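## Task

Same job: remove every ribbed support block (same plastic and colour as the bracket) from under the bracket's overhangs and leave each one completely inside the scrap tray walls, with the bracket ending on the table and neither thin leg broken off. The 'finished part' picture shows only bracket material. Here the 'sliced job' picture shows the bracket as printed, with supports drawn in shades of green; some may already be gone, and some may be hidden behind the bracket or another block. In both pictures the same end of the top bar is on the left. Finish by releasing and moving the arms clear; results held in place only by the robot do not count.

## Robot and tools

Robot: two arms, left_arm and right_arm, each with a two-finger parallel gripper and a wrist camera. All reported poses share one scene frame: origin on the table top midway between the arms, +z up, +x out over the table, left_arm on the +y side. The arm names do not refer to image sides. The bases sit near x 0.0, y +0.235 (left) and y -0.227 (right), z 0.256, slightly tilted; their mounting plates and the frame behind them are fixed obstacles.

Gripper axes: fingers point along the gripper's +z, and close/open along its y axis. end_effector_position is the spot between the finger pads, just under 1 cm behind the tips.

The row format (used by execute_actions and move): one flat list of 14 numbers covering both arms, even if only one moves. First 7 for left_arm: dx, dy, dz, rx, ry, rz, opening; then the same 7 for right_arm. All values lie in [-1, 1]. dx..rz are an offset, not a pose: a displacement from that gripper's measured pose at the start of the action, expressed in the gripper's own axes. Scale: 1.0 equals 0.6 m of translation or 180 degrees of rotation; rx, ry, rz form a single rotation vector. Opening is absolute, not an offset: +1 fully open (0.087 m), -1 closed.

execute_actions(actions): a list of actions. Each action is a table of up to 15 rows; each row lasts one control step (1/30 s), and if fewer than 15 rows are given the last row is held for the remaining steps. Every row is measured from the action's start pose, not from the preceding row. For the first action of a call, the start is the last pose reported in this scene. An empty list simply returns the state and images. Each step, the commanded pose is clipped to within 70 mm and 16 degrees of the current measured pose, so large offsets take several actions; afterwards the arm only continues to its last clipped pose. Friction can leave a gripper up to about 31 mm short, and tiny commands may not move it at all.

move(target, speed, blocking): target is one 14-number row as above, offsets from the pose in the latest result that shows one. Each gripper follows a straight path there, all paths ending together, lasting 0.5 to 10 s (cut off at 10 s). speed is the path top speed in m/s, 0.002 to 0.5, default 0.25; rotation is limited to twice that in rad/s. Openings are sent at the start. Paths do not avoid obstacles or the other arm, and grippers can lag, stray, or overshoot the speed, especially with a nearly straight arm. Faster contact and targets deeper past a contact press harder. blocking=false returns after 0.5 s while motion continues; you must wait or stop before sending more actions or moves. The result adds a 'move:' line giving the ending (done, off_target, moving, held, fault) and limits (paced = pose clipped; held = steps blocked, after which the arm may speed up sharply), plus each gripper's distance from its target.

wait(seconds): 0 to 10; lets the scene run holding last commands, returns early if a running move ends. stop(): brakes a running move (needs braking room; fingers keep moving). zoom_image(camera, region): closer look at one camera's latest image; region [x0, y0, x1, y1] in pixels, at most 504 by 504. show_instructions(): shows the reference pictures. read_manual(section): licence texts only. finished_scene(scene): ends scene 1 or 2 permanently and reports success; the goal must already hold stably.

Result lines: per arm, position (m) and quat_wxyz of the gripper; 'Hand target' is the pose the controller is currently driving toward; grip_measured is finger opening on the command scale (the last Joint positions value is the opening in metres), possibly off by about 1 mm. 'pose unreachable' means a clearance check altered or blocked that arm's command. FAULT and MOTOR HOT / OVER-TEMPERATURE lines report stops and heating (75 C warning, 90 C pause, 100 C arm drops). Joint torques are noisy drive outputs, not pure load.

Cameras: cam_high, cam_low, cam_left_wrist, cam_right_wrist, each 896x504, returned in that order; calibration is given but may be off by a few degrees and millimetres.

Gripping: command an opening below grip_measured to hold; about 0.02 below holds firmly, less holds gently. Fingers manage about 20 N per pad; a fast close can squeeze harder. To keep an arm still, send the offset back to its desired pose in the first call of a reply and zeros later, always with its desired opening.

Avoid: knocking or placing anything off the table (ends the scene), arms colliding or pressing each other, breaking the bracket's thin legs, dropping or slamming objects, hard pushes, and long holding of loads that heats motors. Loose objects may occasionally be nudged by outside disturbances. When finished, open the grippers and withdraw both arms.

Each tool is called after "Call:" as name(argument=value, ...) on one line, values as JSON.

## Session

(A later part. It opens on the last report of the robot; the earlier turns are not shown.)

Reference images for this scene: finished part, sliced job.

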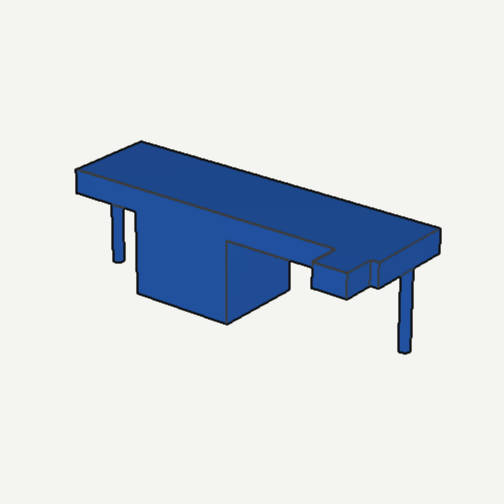

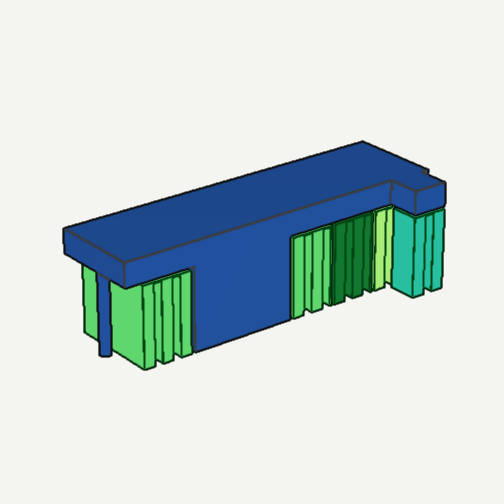

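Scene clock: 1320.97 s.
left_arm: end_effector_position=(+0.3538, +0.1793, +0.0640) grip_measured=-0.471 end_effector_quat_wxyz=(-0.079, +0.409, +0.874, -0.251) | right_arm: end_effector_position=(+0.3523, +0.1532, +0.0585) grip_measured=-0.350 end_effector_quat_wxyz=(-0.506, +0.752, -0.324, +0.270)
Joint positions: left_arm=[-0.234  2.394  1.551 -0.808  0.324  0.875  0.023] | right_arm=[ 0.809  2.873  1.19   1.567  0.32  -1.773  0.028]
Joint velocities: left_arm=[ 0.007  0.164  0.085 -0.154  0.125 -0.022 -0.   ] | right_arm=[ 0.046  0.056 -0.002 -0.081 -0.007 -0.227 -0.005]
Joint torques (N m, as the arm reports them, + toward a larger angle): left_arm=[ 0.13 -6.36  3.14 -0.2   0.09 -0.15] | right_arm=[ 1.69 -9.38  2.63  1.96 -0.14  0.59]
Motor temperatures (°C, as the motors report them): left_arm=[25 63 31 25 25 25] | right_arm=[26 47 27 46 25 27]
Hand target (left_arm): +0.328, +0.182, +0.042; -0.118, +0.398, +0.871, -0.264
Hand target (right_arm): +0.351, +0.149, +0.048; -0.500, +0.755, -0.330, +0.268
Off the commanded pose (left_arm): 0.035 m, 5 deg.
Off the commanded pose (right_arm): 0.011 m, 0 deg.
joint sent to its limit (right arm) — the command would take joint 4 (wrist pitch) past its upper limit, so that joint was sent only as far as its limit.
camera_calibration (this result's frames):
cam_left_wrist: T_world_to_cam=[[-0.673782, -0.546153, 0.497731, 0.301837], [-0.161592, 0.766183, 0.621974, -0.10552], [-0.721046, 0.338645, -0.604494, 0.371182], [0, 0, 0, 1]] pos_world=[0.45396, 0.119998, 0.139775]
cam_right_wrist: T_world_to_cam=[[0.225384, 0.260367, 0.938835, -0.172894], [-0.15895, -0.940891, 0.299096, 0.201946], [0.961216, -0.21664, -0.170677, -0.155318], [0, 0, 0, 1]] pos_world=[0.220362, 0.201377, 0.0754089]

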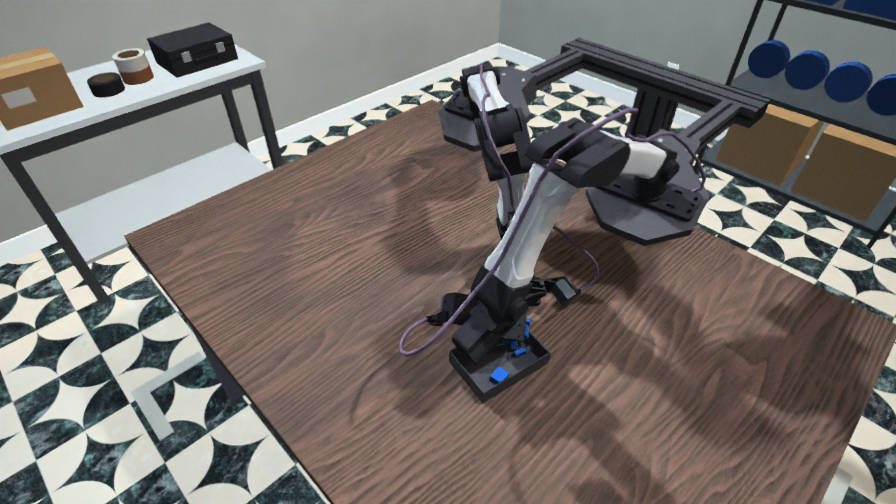

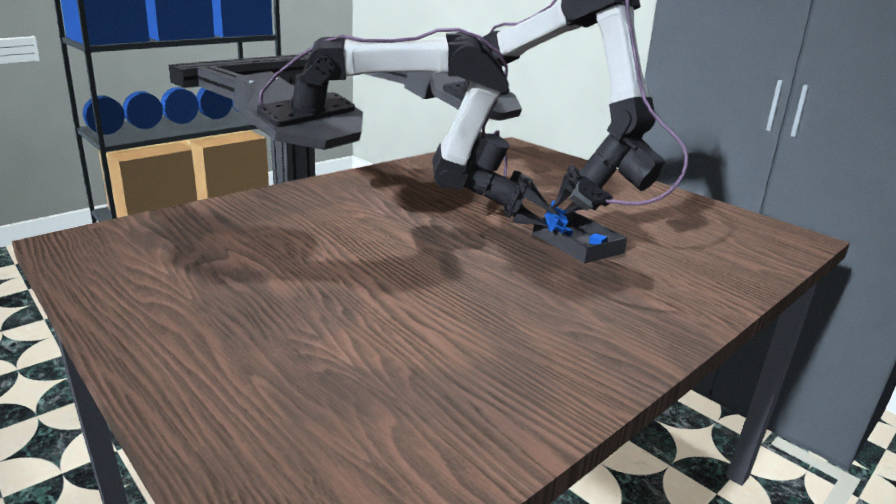

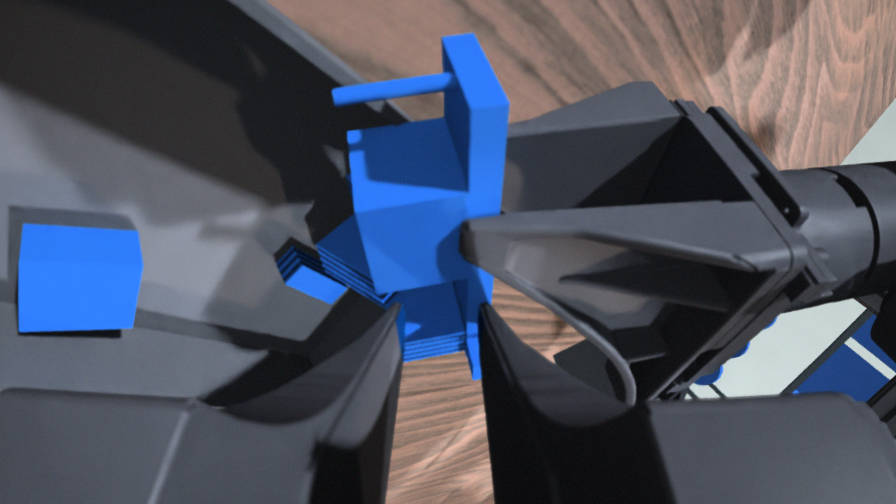

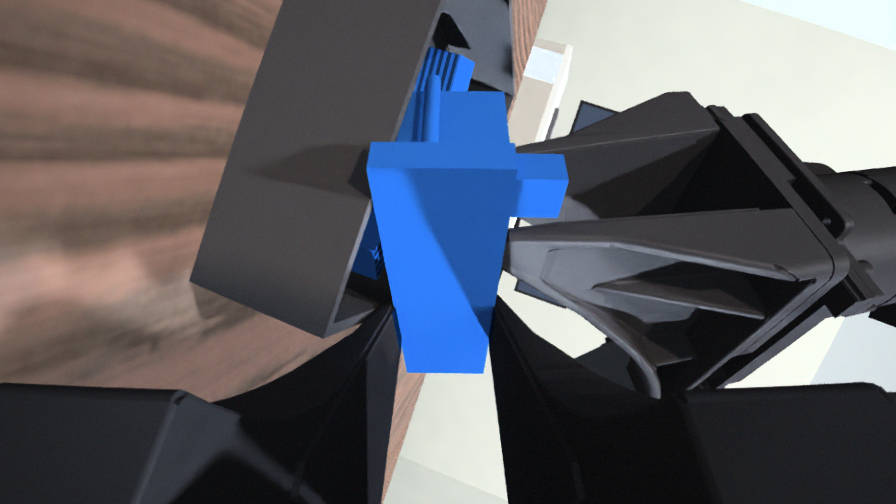

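Call:
execute_actions(actions=[[[0,0,0,0,0,0,-0.471,0,0.02,0,0,0,0,-0.40],[-0.0066,0.0014,-0.01,-0.004,-0.0032,0.0022,-0.471,0,0.02,0,0,0,0,-0.40],[-0.01,0.002,-0.015,-0.006,-0.0049,0.0033,-0.471,0,0.02,0,0,0,0,-0.40],[-0.0132,0.0027,-0.02,-0.0079,-0.0065,0.0044,-0.471,0,0.02,0,0,0,0,-0.40],[-0.017,0.0035,-0.0257,-0.0102,-0.0083,0.0056,-0.471,0,0.02,0,0,0,0,-0.40]],[[0.0076,-0.0016,0.0114,0.0045,0.0037,-0.0025,-0.471,0,0.02,0,0,0,0,-0.40]]])

Scene clock: 1324.53 s.
left_arm: end_effector_position=(+0.3645, +0.1801, +0.0753) grip_measured=-0.471 end_effector_quat_wxyz=(-0.064, +0.409, +0.876, -0.247) | right_arm: end_effector_position=(+0.3519, +0.1535, +0.0586) grip_measured=-0.346 end_effector_quat_wxyz=(-0.506, +0.753, -0.324, +0.269)
Joint positions: left_arm=[-0.231  2.359  1.556 -0.816  0.327  0.873  0.023] | right_arm=[ 0.811  2.873  1.19   1.567  0.32  -1.773  0.029]
Joint velocities: left_arm=[ 0.002  0.002  0.012  0.051 -0.022  0.095  0.   ] | right_arm=[-0.002 -0.007 -0.002  0.007 -0.051  0.037 -0.   ]
Joint torques (N m, as the arm reports them, + toward a larger angle): left_arm=[ -0.53 -10.08   3.89  -0.25   0.35  -0.12] | right_arm=[ 1.96 -8.78  2.6   1.98 -0.21  0.15]
Motor temperatures (°C, as the motors report them): left_arm=[25 62 31 25 25 25] | right_arm=[26 47 27 46 25 27]
Hand target (left_arm): +0.359, +0.180, +0.070; -0.073, +0.407, +0.875, -0.250
Hand target (right_arm): +0.349, +0.150, +0.048; -0.500, +0.756, -0.327, +0.267
Off the commanded pose (left_arm): 0.008 m, 1 deg.
Off the commanded pose (right_arm): 0.012 m, 0 deg.
joint sent to its limit (right arm) — the command would take joint 4 (wrist pitch) past its upper limit, so that joint was sent only as far as its limit.
camera_calibration (this result's frames):
cam_left_wrist: T_world_to_cam=[[-0.684878, -0.549686, 0.478318, 0.310023], [-0.186793, 0.766947, 0.613922, -0.101808], [-0.704309, 0.331116, -0.627942, 0.382502], [0, 0, 0, 1]] pos_world=[0.46271, 0.121844, 0.154402]
cam_right_wrist: T_world_to_cam=[[0.224931, 0.260649, 0.938865, -0.172907], [-0.1582, -0.941003, 0.299143, 0.201956], [0.961446, -0.215815, -0.170426, -0.15506], [0, 0, 0, 1]] pos_world=[0.219924, 0.201645, 0.0754969]

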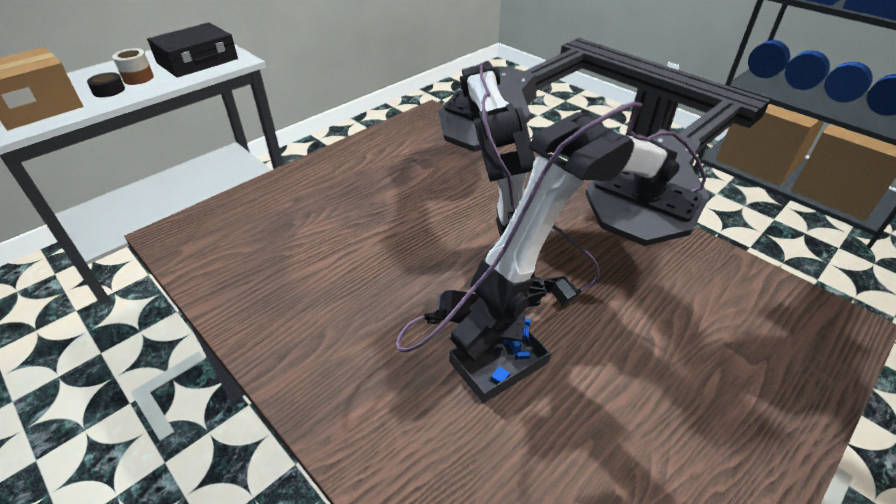

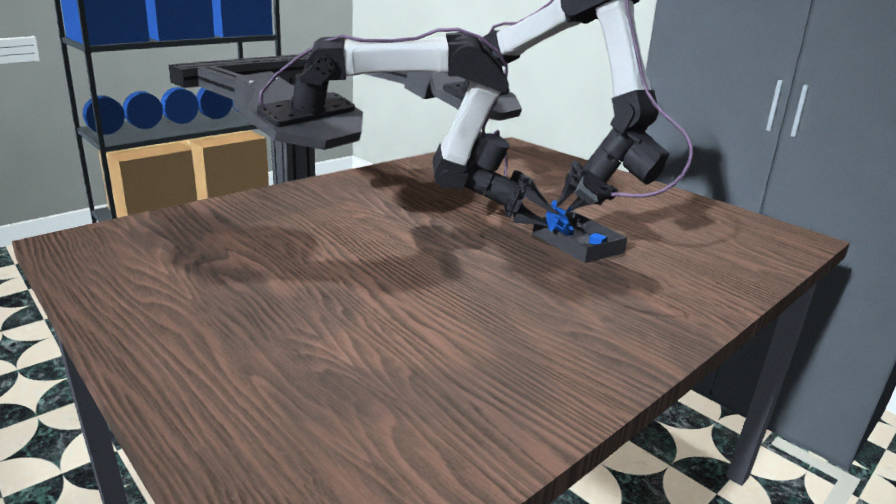

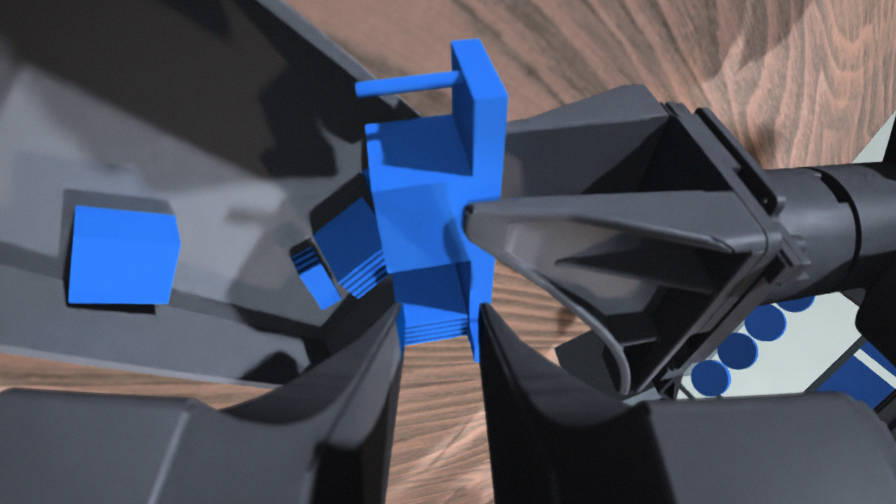

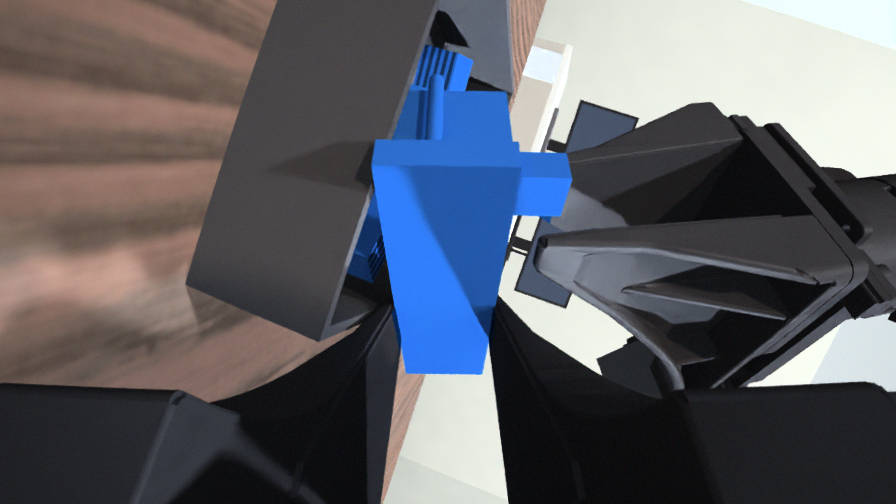

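Call:
execute_actions(actions=[])

Scene clock: 1335.63 s.
left_arm: end_effector_position=(+0.3645, +0.1801, +0.0753) grip_measured=-0.471 end_effector_quat_wxyz=(-0.064, +0.409, +0.876, -0.247) | right_arm: end_effector_position=(+0.3519, +0.1535, +0.0586) grip_measured=-0.346 end_effector_quat_wxyz=(-0.506, +0.753, -0.324, +0.269)
Joint positions: left_arm=[-0.231  2.359  1.556 -0.816  0.327  0.873  0.023] | right_arm=[ 0.811  2.873  1.19   1.567  0.32  -1.773  0.029]
Joint velocities: left_arm=[ 0.012 -0.012  0.002 -0.066 -0.037  0.051 -0.001] | right_arm=[-0.002  0.002  0.007 -0.037  0.007  0.037 -0.   ]
Joint torques (N m, as the arm reports them, + toward a larger angle): left_arm=[ -0.51 -10.09   4.05  -0.22   0.33  -0.12] | right_arm=[ 1.91 -8.81  2.67  1.97 -0.19  0.16]
Motor temperatures (°C, as the motors report them): left_arm=[25 62 31 25 25 25] | right_arm=[26 47 27 46 25 27]
Hand target (left_arm): +0.359, +0.180, +0.070; -0.073, +0.407, +0.875, -0.250
Hand target (right_arm): +0.349, +0.150, +0.048; -0.500, +0.756, -0.327, +0.267
Off the commanded pose (left_arm): 0.008 m, 1 deg.
Off the commanded pose (right_arm): 0.012 m, 0 deg.
camera_calibration (this result's frames):
cam_left_wrist: T_world_to_cam=[[-0.684878, -0.549686, 0.478318, 0.310023], [-0.186793, 0.766947, 0.613922, -0.101808], [-0.704309, 0.331116, -0.627942, 0.382502], [0, 0, 0, 1]] pos_world=[0.46271, 0.121844, 0.154402]
cam_right_wrist: T_world_to_cam=[[0.224931, 0.260649, 0.938865, -0.172907], [-0.1582, -0.941003, 0.299143, 0.201956], [0.961446, -0.215815, -0.170426, -0.15506], [0, 0, 0, 1]] pos_world=[0.219924, 0.201645, 0.0754969]

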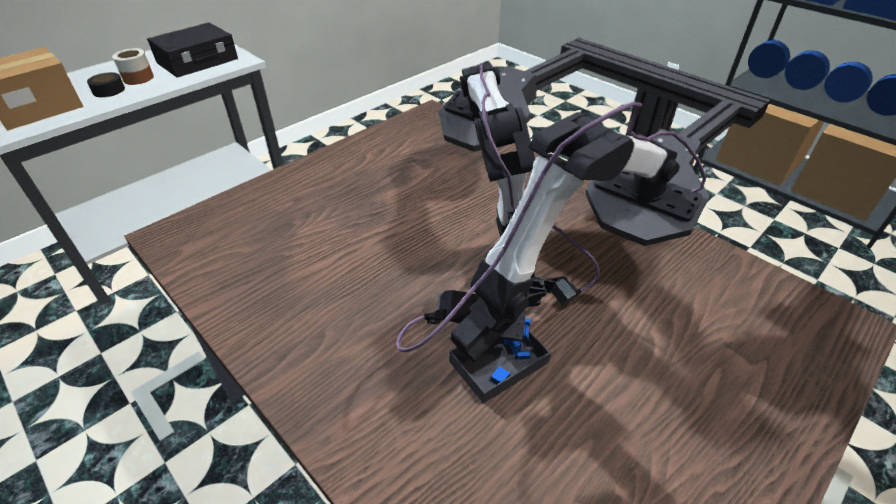

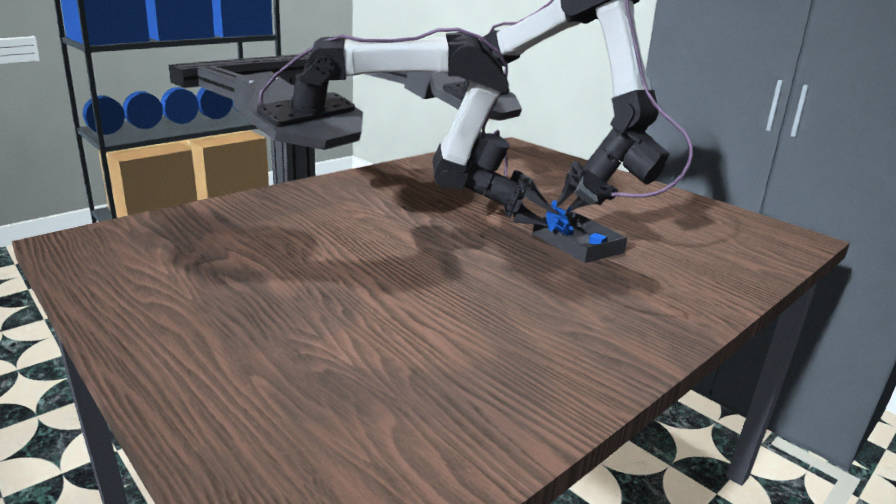

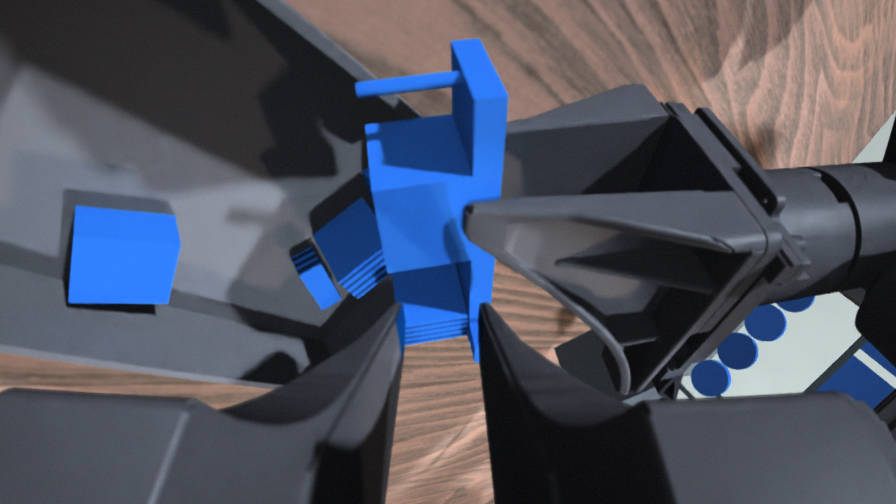

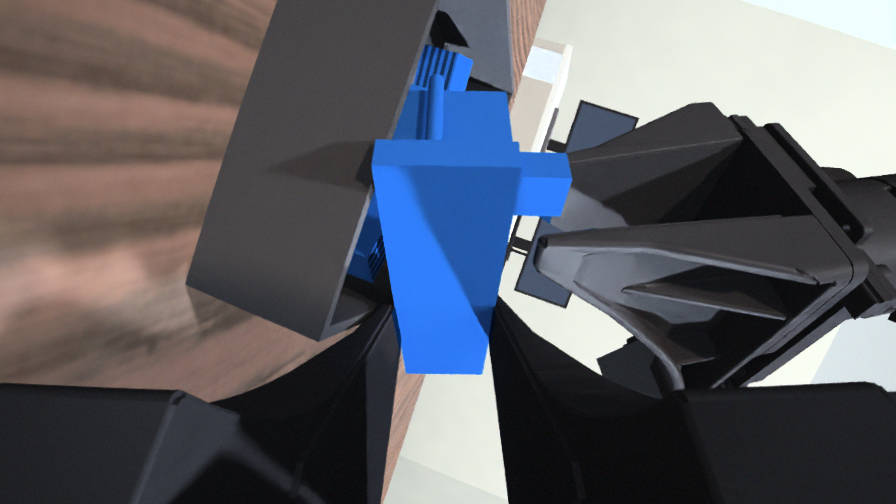

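Call:
zoom_image(camera="cam_left_wrist", region=[350, 230, 550, 370])

Call:
zoom_image(camera="cam_right_wrist", region=[330, 20, 630, 290])

Region (350, 230, 550, 370) of cam_left_wrist's 896x504 image, scaled by 2.520, with more detail than that image has; it fills the top 353 rows of this view, and the rest is white.

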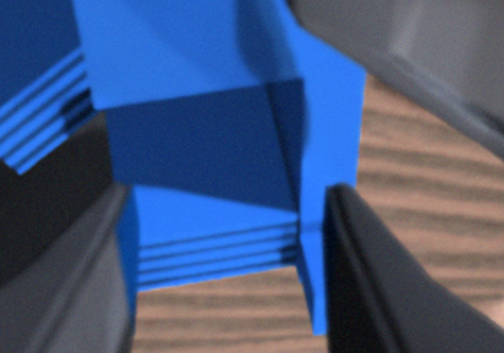

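Region (330, 20, 630, 290) of cam_right_wrist's 896x504 image, scaled by 1.680, with more detail than that image has; it fills the top 454 rows of this view, and the rest is white.

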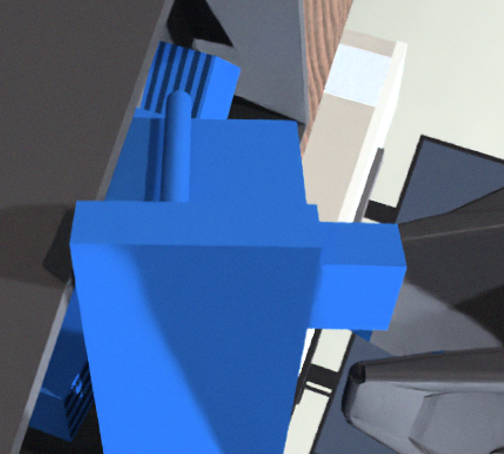

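Call:
zoom_image(camera="cam_right_wrist", region=[480, 140, 640, 300])

Region (480, 140, 640, 300) of cam_right_wrist's 896x504 image, scaled by 3.150, with more detail than that image has.

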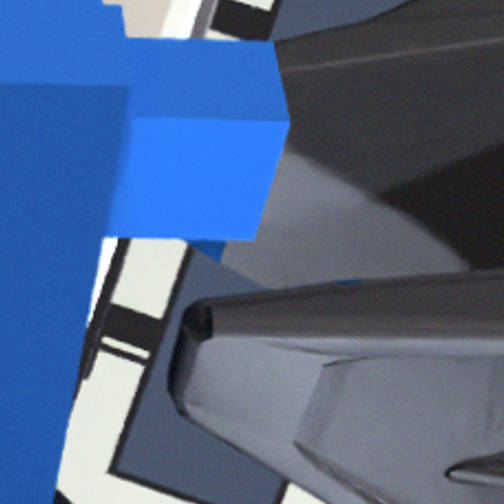

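Call:
move(target=[0.0170,0.0024,-0.0090,-0.00255,-0.0038,-0.0900,-0.471, 0,0.02,0,0,0,0,-0.40], speed=0.1)

Call:
zoom_image(camera="cam_right_wrist", region=[380, 60, 640, 300])

Scene clock: 1446.60 s.
left_arm: end_effector_position=(+0.3601, +0.1871, +0.0787) grip_measured=-0.471 end_effector_quat_wxyz=(-0.090, +0.290, +0.923, -0.235) | right_arm: end_effector_position=(+0.3523, +0.1539, +0.0593) grip_measured=-0.346 end_effector_quat_wxyz=(-0.507, +0.751, -0.326, +0.268)
Joint positions: left_arm=[-0.197  2.359  1.556 -0.816  0.327  0.644  0.023] | right_arm=[ 0.811  2.871  1.19   1.567  0.32  -1.768  0.029]
Joint velocities: left_arm=[-0.022 -0.007 -0.002 -0.022 -0.037 -0.022 -0.001] | right_arm=[ 0.027 -0.002  0.002 -0.007 -0.037  0.007  0.001]
Joint torques (N m, as the arm reports them, + toward a larger angle): left_arm=[  0.49 -11.29   4.31  -0.25   0.31  -0.18] | right_arm=[ 1.87 -8.65  2.62  1.96 -0.18  0.11]
Motor temperatures (°C, as the motors report them): left_arm=[25 63 31 25 25 25] | right_arm=[26 47 27 46 25 27]
Hand target (left_arm): +0.361, +0.191, +0.078; -0.091, +0.281, +0.926, -0.234
Hand target (right_arm): +0.349, +0.150, +0.047; -0.500, +0.757, -0.327, +0.267
Off the commanded pose (left_arm): 0.004 m, 1 deg.
Off the commanded pose (right_arm): 0.013 m, 0 deg.
joint sent to its limit (right arm) — the command would take joint 4 (wrist pitch) past its upper limit, so that joint was sent only as far as its limit.
move: off_target (right_arm)
camera_calibration (this result's frames):
cam_left_wrist: T_world_to_cam=[[-0.491765, -0.726551, 0.479886, 0.27266], [-0.29499, 0.657557, 0.693253, -0.0568784], [-0.819236, 0.199356, -0.537689, 0.438179], [0, 0, 0, 1]] pos_world=[0.476278, 0.148149, 0.144189]
cam_right_wrist: T_world_to_cam=[[0.226885, 0.255593, 0.939785, -0.173708], [-0.159237, -0.942229, 0.294701, 0.202952], [0.960816, -0.216512, -0.173077, -0.154775], [0, 0, 0, 1]] pos_world=[0.22044, 0.202116, 0.0766502]

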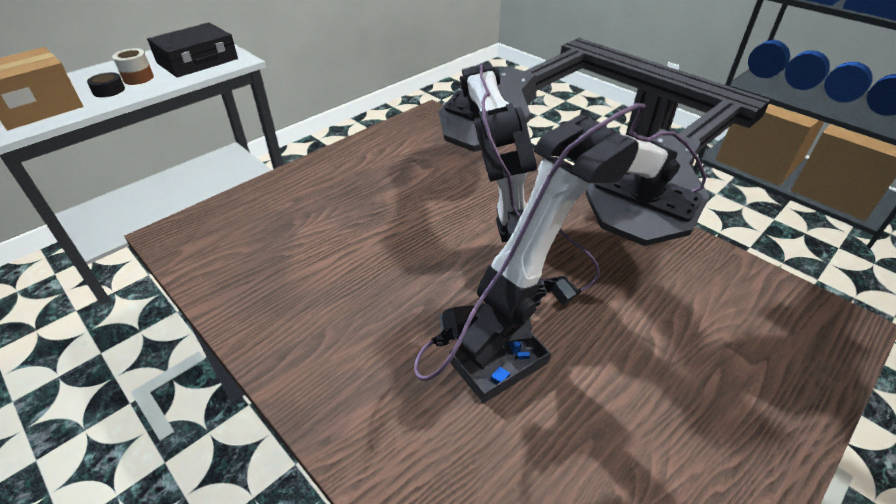

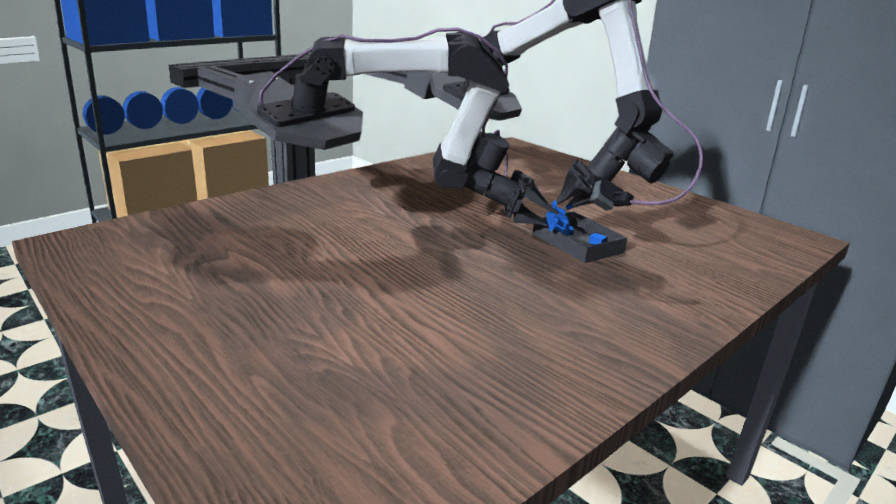

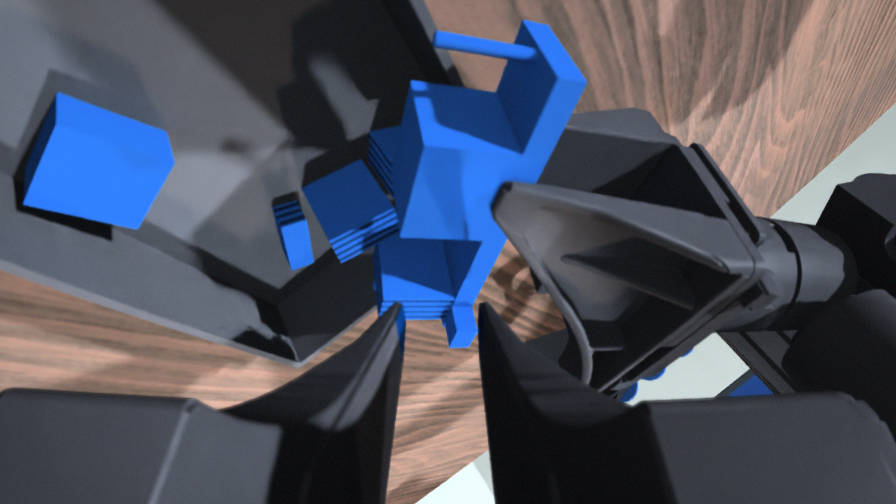

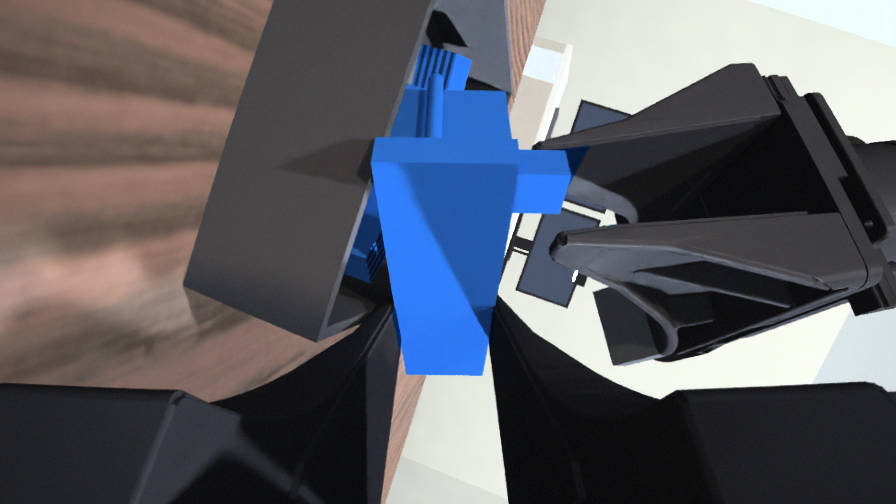

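Region (380, 60, 640, 300) of cam_right_wrist's 896x504 image, scaled by 1.938, with more detail than that image has; it fills the top 465 rows of this view, and the rest is white.

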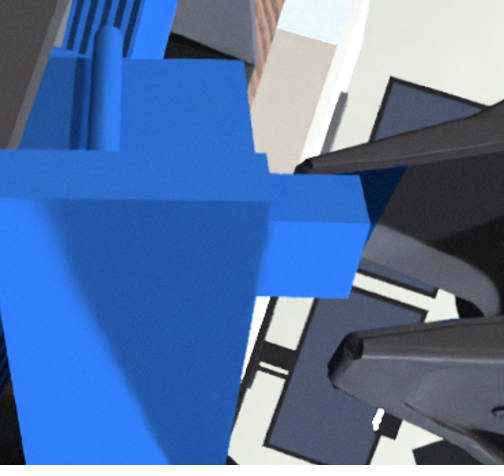

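Call:
zoom_image(camera="cam_left_wrist", region=[350, 220, 550, 360])

Region (350, 220, 550, 360) of cam_left_wrist's 896x504 image, scaled by 2.520, with more detail than that image has; it fills the top 353 rows of this view, and the rest is white.

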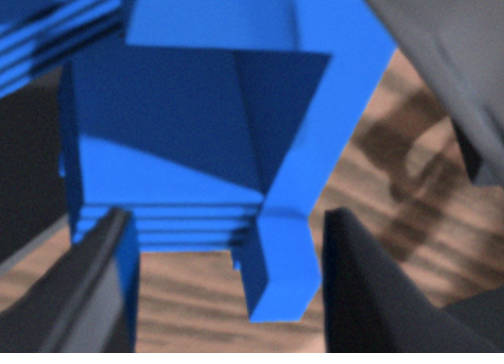

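Call:
execute_actions(actions=[[[-0.0028,0.0064,-0.0003,-0.0027,-0.0038,0,-0.471,0,0.02,0,0,0,0,-0.40],[-0.0028,0.0064,-0.0003,-0.0027,-0.0038,0,-0.471,0,0.02,0,0,0,0,-0.40],[-0.0028,0.0064,-0.0003,-0.0027,-0.0038,0,-0.471,0,0.02,0,0,0,0,-0.40],[-0.0056,0.0129,-0.0005,-0.0055,-0.0076,0,-0.471,0,0.02,0,0,0,0,-0.40],[-0.0056,0.0129,-0.0005,-0.0055,-0.0076,0,-0.471,0,0.02,0,0,0,0,-0.40],[-0.0056,0.0129,-0.0005,-0.0055,-0.0076,0,-0.471,0,0.02,0,0,0,0,-0.40],[-0.00845,0.0193,-0.00075,-0.00824,-0.01136,0.0001,-0.471,0,0.02,0,0,0,0,-0.40]]])

Call:
zoom_image(camera="cam_left_wrist", region=[350, 220, 550, 360])

Call:
zoom_image(camera="cam_right_wrist", region=[380, 60, 640, 300])

Scene clock: 1478.77 s.
left_arm: end_effector_position=(+0.3644, +0.1868, +0.0767) grip_measured=-0.471 end_effector_quat_wxyz=(-0.082, +0.291, +0.925, -0.232) | right_arm: end_effector_position=(+0.3523, +0.1539, +0.0592) grip_measured=-0.346 end_effector_quat_wxyz=(-0.508, +0.751, -0.327, +0.268)
Joint positions: left_arm=[-0.197  2.359  1.556 -0.796  0.327  0.641  0.023] | right_arm=[ 0.811  2.871  1.19   1.567  0.32  -1.765  0.029]
Joint velocities: left_arm=[-0.032 -0.012 -0.002 -0.051  0.022 -0.007  0.001] | right_arm=[-0.012 -0.002  0.002  0.022  0.081 -0.051  0.   ]
Joint torques (N m, as the arm reports them, + toward a larger angle): left_arm=[  1.04 -11.37   4.18  -0.04   0.32  -0.08] | right_arm=[ 1.95 -8.83  2.61  1.97 -0.19  0.12]
Motor temperatures (°C, as the motors report them): left_arm=[25 66 31 25 25 25] | right_arm=[26 47 27 46 25 27]
Hand target (left_arm): +0.370, +0.193, +0.073; -0.070, +0.287, +0.928, -0.228
Hand target (right_arm): +0.350, +0.150, +0.048; -0.501, +0.755, -0.328, +0.266
Off the commanded pose (left_arm): 0.009 m, 1 deg.
Off the commanded pose (right_arm): 0.012 m, 0 deg.
joint sent to its limit (right arm) — the command would take joint 4 (wrist pitch) past its upper limit, so that joint was sent only as far as its limit.
camera_calibration (this result's frames):
cam_left_wrist: T_world_to_cam=[[-0.497791, -0.728693, 0.47033, 0.278912], [-0.310133, 0.655994, 0.688105, -0.0478007], [-0.809951, 0.196668, -0.55254, 0.438943], [0, 0, 0, 1]] pos_world=[0.479538, 0.148272, 0.144245]
cam_right_wrist: T_world_to_cam=[[0.229078, 0.252958, 0.939966, -0.173943], [-0.159748, -0.942782, 0.292647, 0.203337], [0.96021, -0.217197, -0.175561, -0.154312], [0, 0, 0, 1]] pos_world=[0.220501, 0.202187, 0.0769037]

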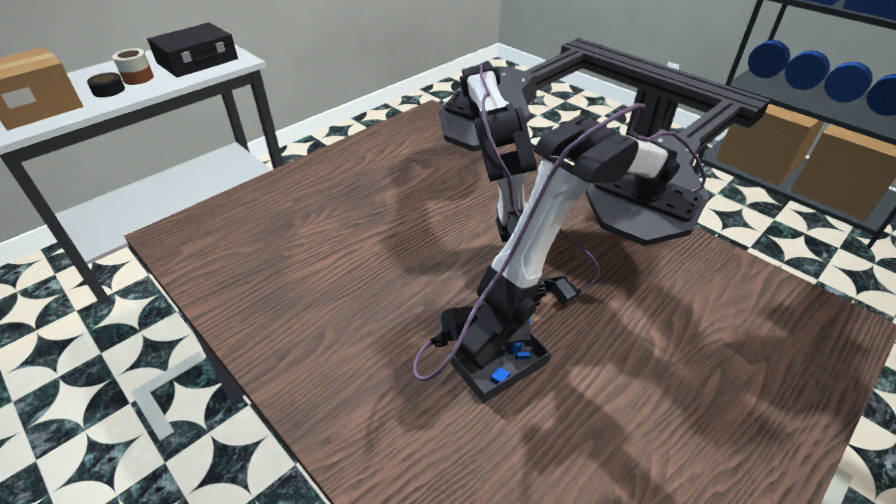

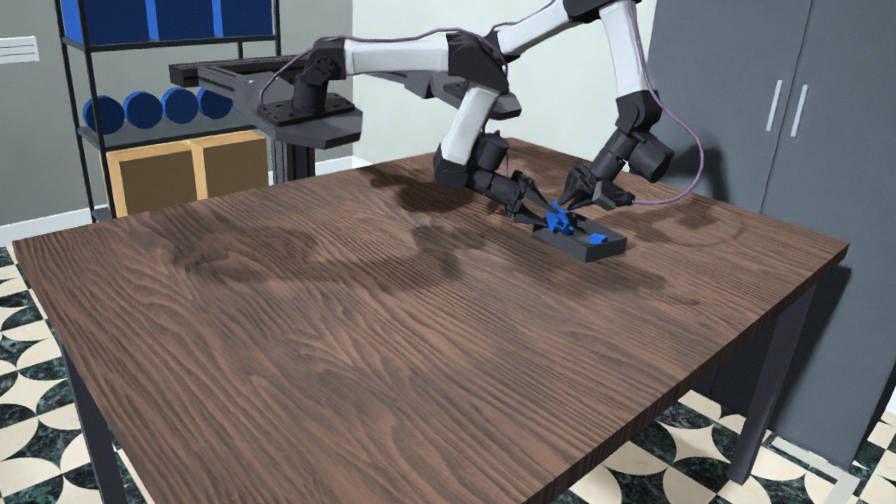

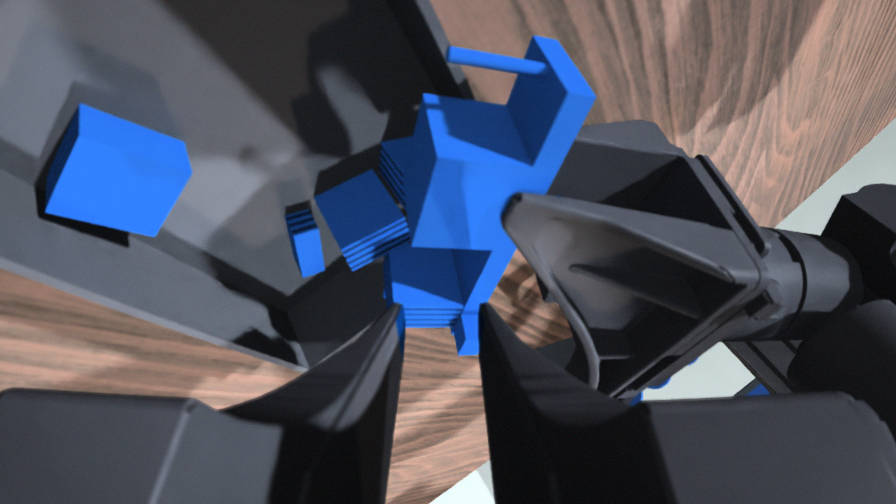

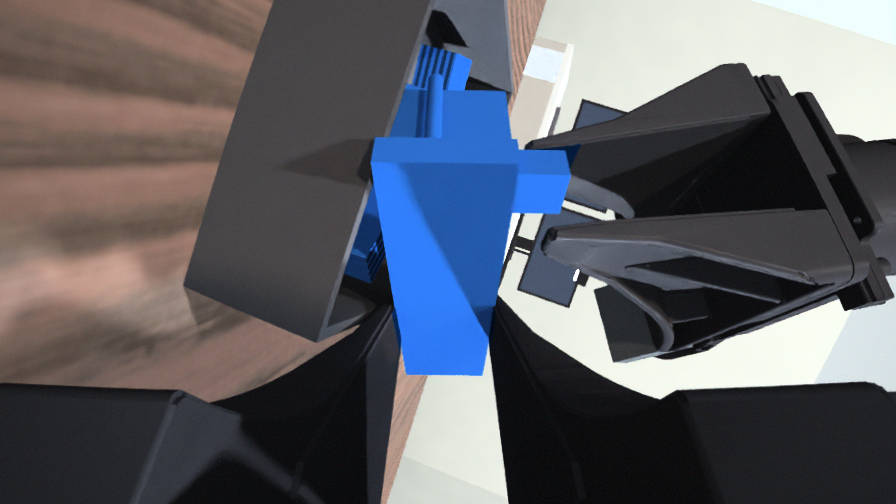

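Region (350, 220, 550, 360) of cam_left_wrist's 896x504 image, scaled by 2.520, with more detail than that image has; it fills the top 353 rows of this view, and the rest is white.

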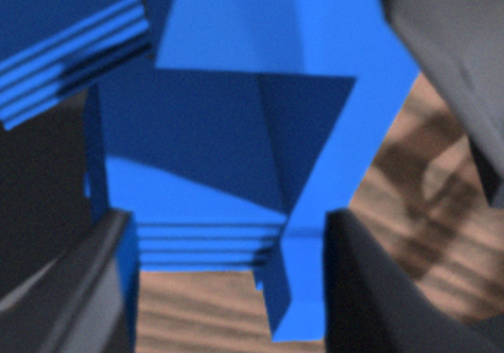

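Region (380, 60, 640, 300) of cam_right_wrist's 896x504 image, scaled by 1.938, with more detail than that image has; it fills the top 465 rows of this view, and the rest is white.

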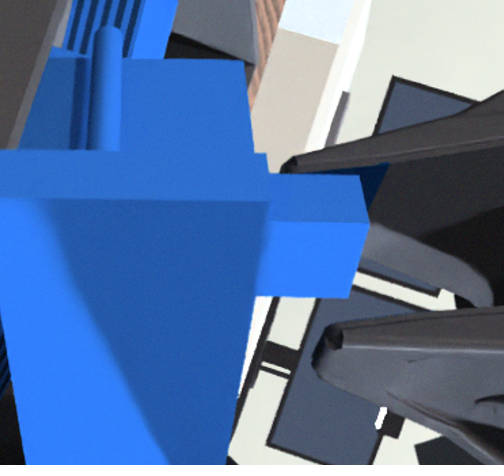

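Call:
execute_actions(actions=[[[0.0047,0.0034,0.0024,0.0008,0.001,-0.0028,-0.471,0,0.02,0,0,0,0,-0.40],[0.0047,0.0034,0.0024,0.0008,0.001,-0.0028,-0.471,0,0.02,0,0,0,0,-0.40],[0.0047,0.0034,0.0024,0.0008,0.001,-0.0028,-0.471,0,0.02,0,0,0,0,-0.40],[0.0094,0.0067,0.0048,0.0017,0.0019,-0.0057,-0.471,0,0.02,0,0,0,0,-0.40],[0.0094,0.0067,0.0048,0.0017,0.0019,-0.0057,-0.471,0,0.02,0,0,0,0,-0.40],[0.0094,0.0067,0.0048,0.0017,0.0019,-0.0057,-0.471,0,0.02,0,0,0,0,-0.40],[0.0141,0.0101,0.0072,0.0025,0.0029,-0.0085,-0.471,0,0.02,0,0,0,0,-0.40]]])

Call:
zoom_image(camera="cam_left_wrist", region=[350, 220, 550, 360])

Call:
zoom_image(camera="cam_right_wrist", region=[380, 60, 640, 300])

Scene clock: 1490.77 s.
left_arm: end_effector_position=(+0.3654, +0.1913, +0.0760) grip_measured=-0.471 end_effector_quat_wxyz=(-0.080, +0.285, +0.927, -0.231) | right_arm: end_effector_position=(+0.3523, +0.1538, +0.0591) grip_measured=-0.346 end_effector_quat_wxyz=(-0.508, +0.750, -0.328, +0.267)
Joint positions: left_arm=[-0.185  2.359  1.556 -0.794  0.327  0.641  0.023] | right_arm=[ 0.811  2.871  1.19   1.567  0.32  -1.763  0.029]
Joint velocities: left_arm=[ 0.007 -0.022 -0.007  0.007  0.007 -0.007 -0.   ] | right_arm=[-0.017  0.002 -0.007 -0.007  0.051 -0.051  0.001]
Joint torques (N m, as the arm reports them, + toward a larger angle): left_arm=[  0.59 -10.14   4.08  -0.21   0.31  -0.14] | right_arm=[ 1.91 -8.89  2.7   1.97 -0.18  0.13]
Motor temperatures (°C, as the motors report them): left_arm=[25 66 31 25 25 25] | right_arm=[26 47 27 46 25 27]
Hand target (left_arm): +0.359, +0.195, +0.070; -0.090, +0.279, +0.927, -0.233
Hand target (right_arm): +0.350, +0.150, +0.048; -0.502, +0.755, -0.330, +0.265
Off the commanded pose (left_arm): 0.009 m, 1 deg.
Off the commanded pose (right_arm): 0.012 m, 0 deg.
joint sent to its limit (right arm) — the command would take joint 4 (wrist pitch) past its upper limit, so that joint was sent only as far as its limit.
camera_calibration (this result's frames):
cam_left_wrist: T_world_to_cam=[[-0.490223, -0.735898, 0.46705, 0.281845], [-0.318964, 0.650152, 0.689611, -0.0457081], [-0.811137, 0.189091, -0.553445, 0.440432], [0, 0, 0, 1]] pos_world=[0.480838, 0.153845, 0.14364]
cam_right_wrist: T_world_to_cam=[[0.230538, 0.251199, 0.94008, -0.174099], [-0.160091, -0.943148, 0.291278, 0.203594], [0.959804, -0.217649, -0.177217, -0.154002], [0, 0, 0, 1]] pos_world=[0.220542, 0.202234, 0.0770728]

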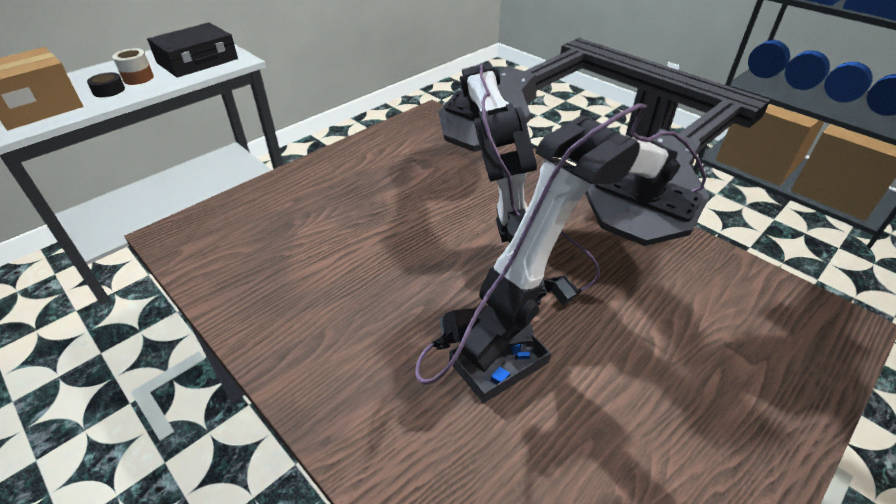

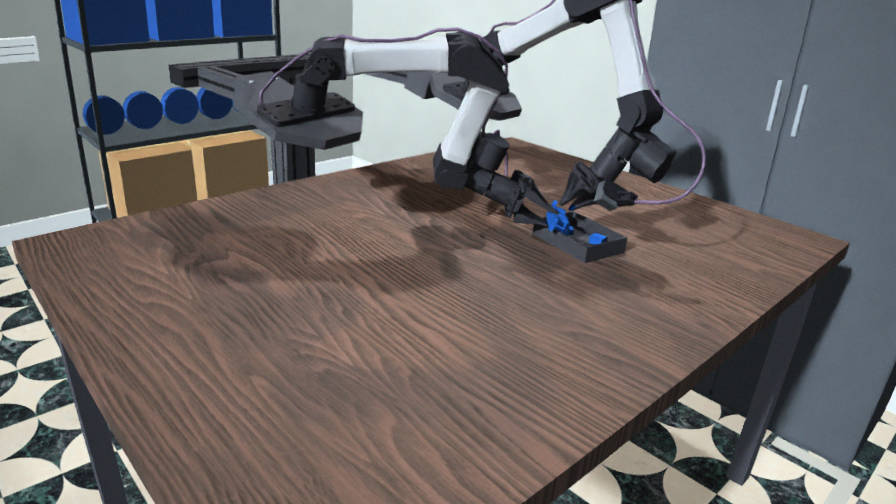

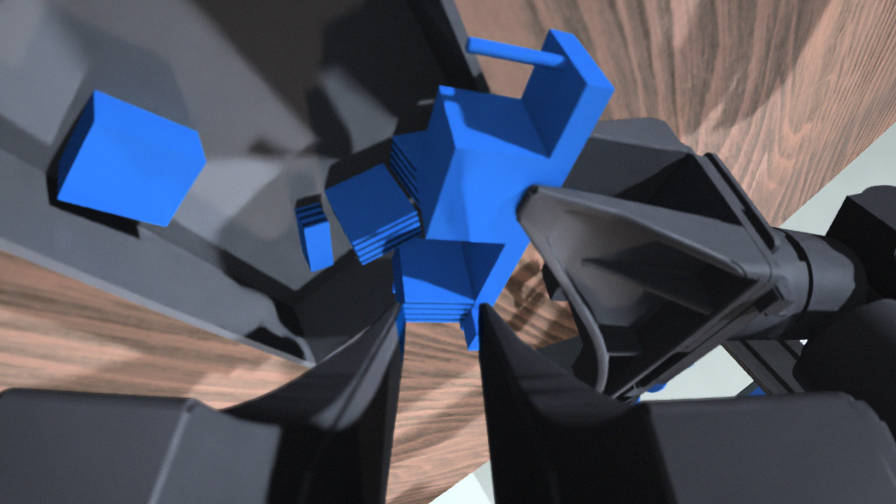

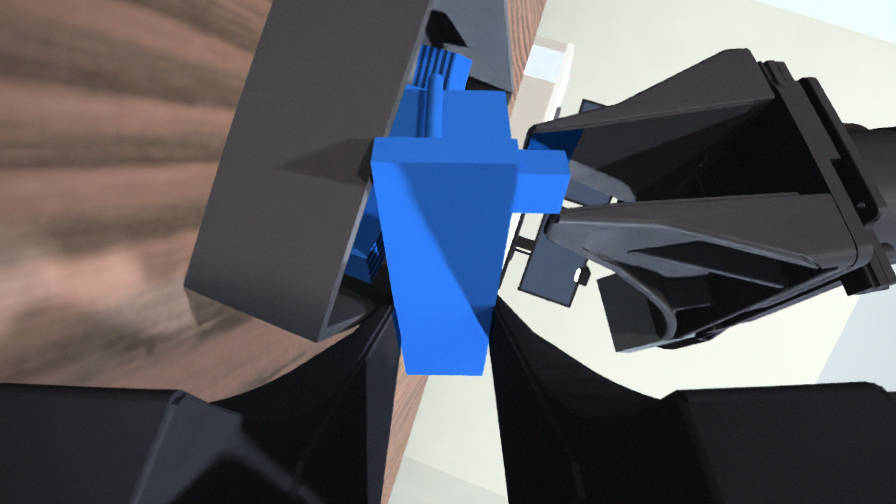

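Region (350, 220, 550, 360) of cam_left_wrist's 896x504 image, scaled by 2.520, with more detail than that image has; it fills the top 353 rows of this view, and the rest is white.

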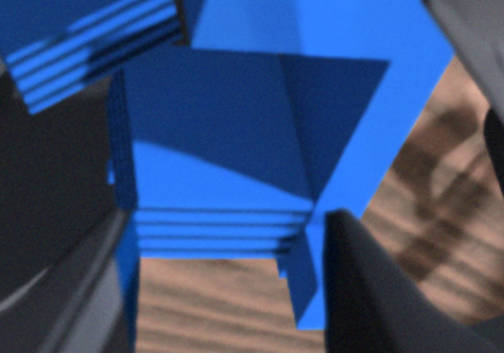

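Region (380, 60, 640, 300) of cam_right_wrist's 896x504 image, scaled by 1.938, with more detail than that image has; it fills the top 465 rows of this view, and the rest is white.

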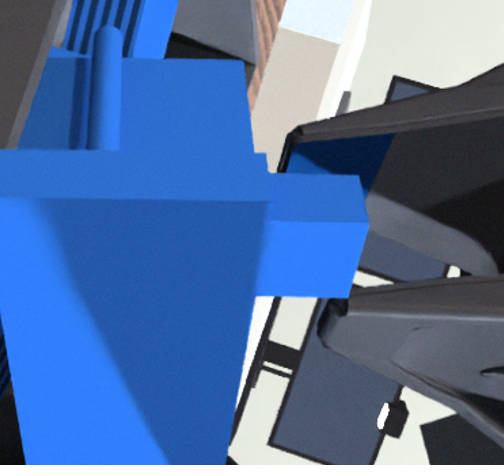

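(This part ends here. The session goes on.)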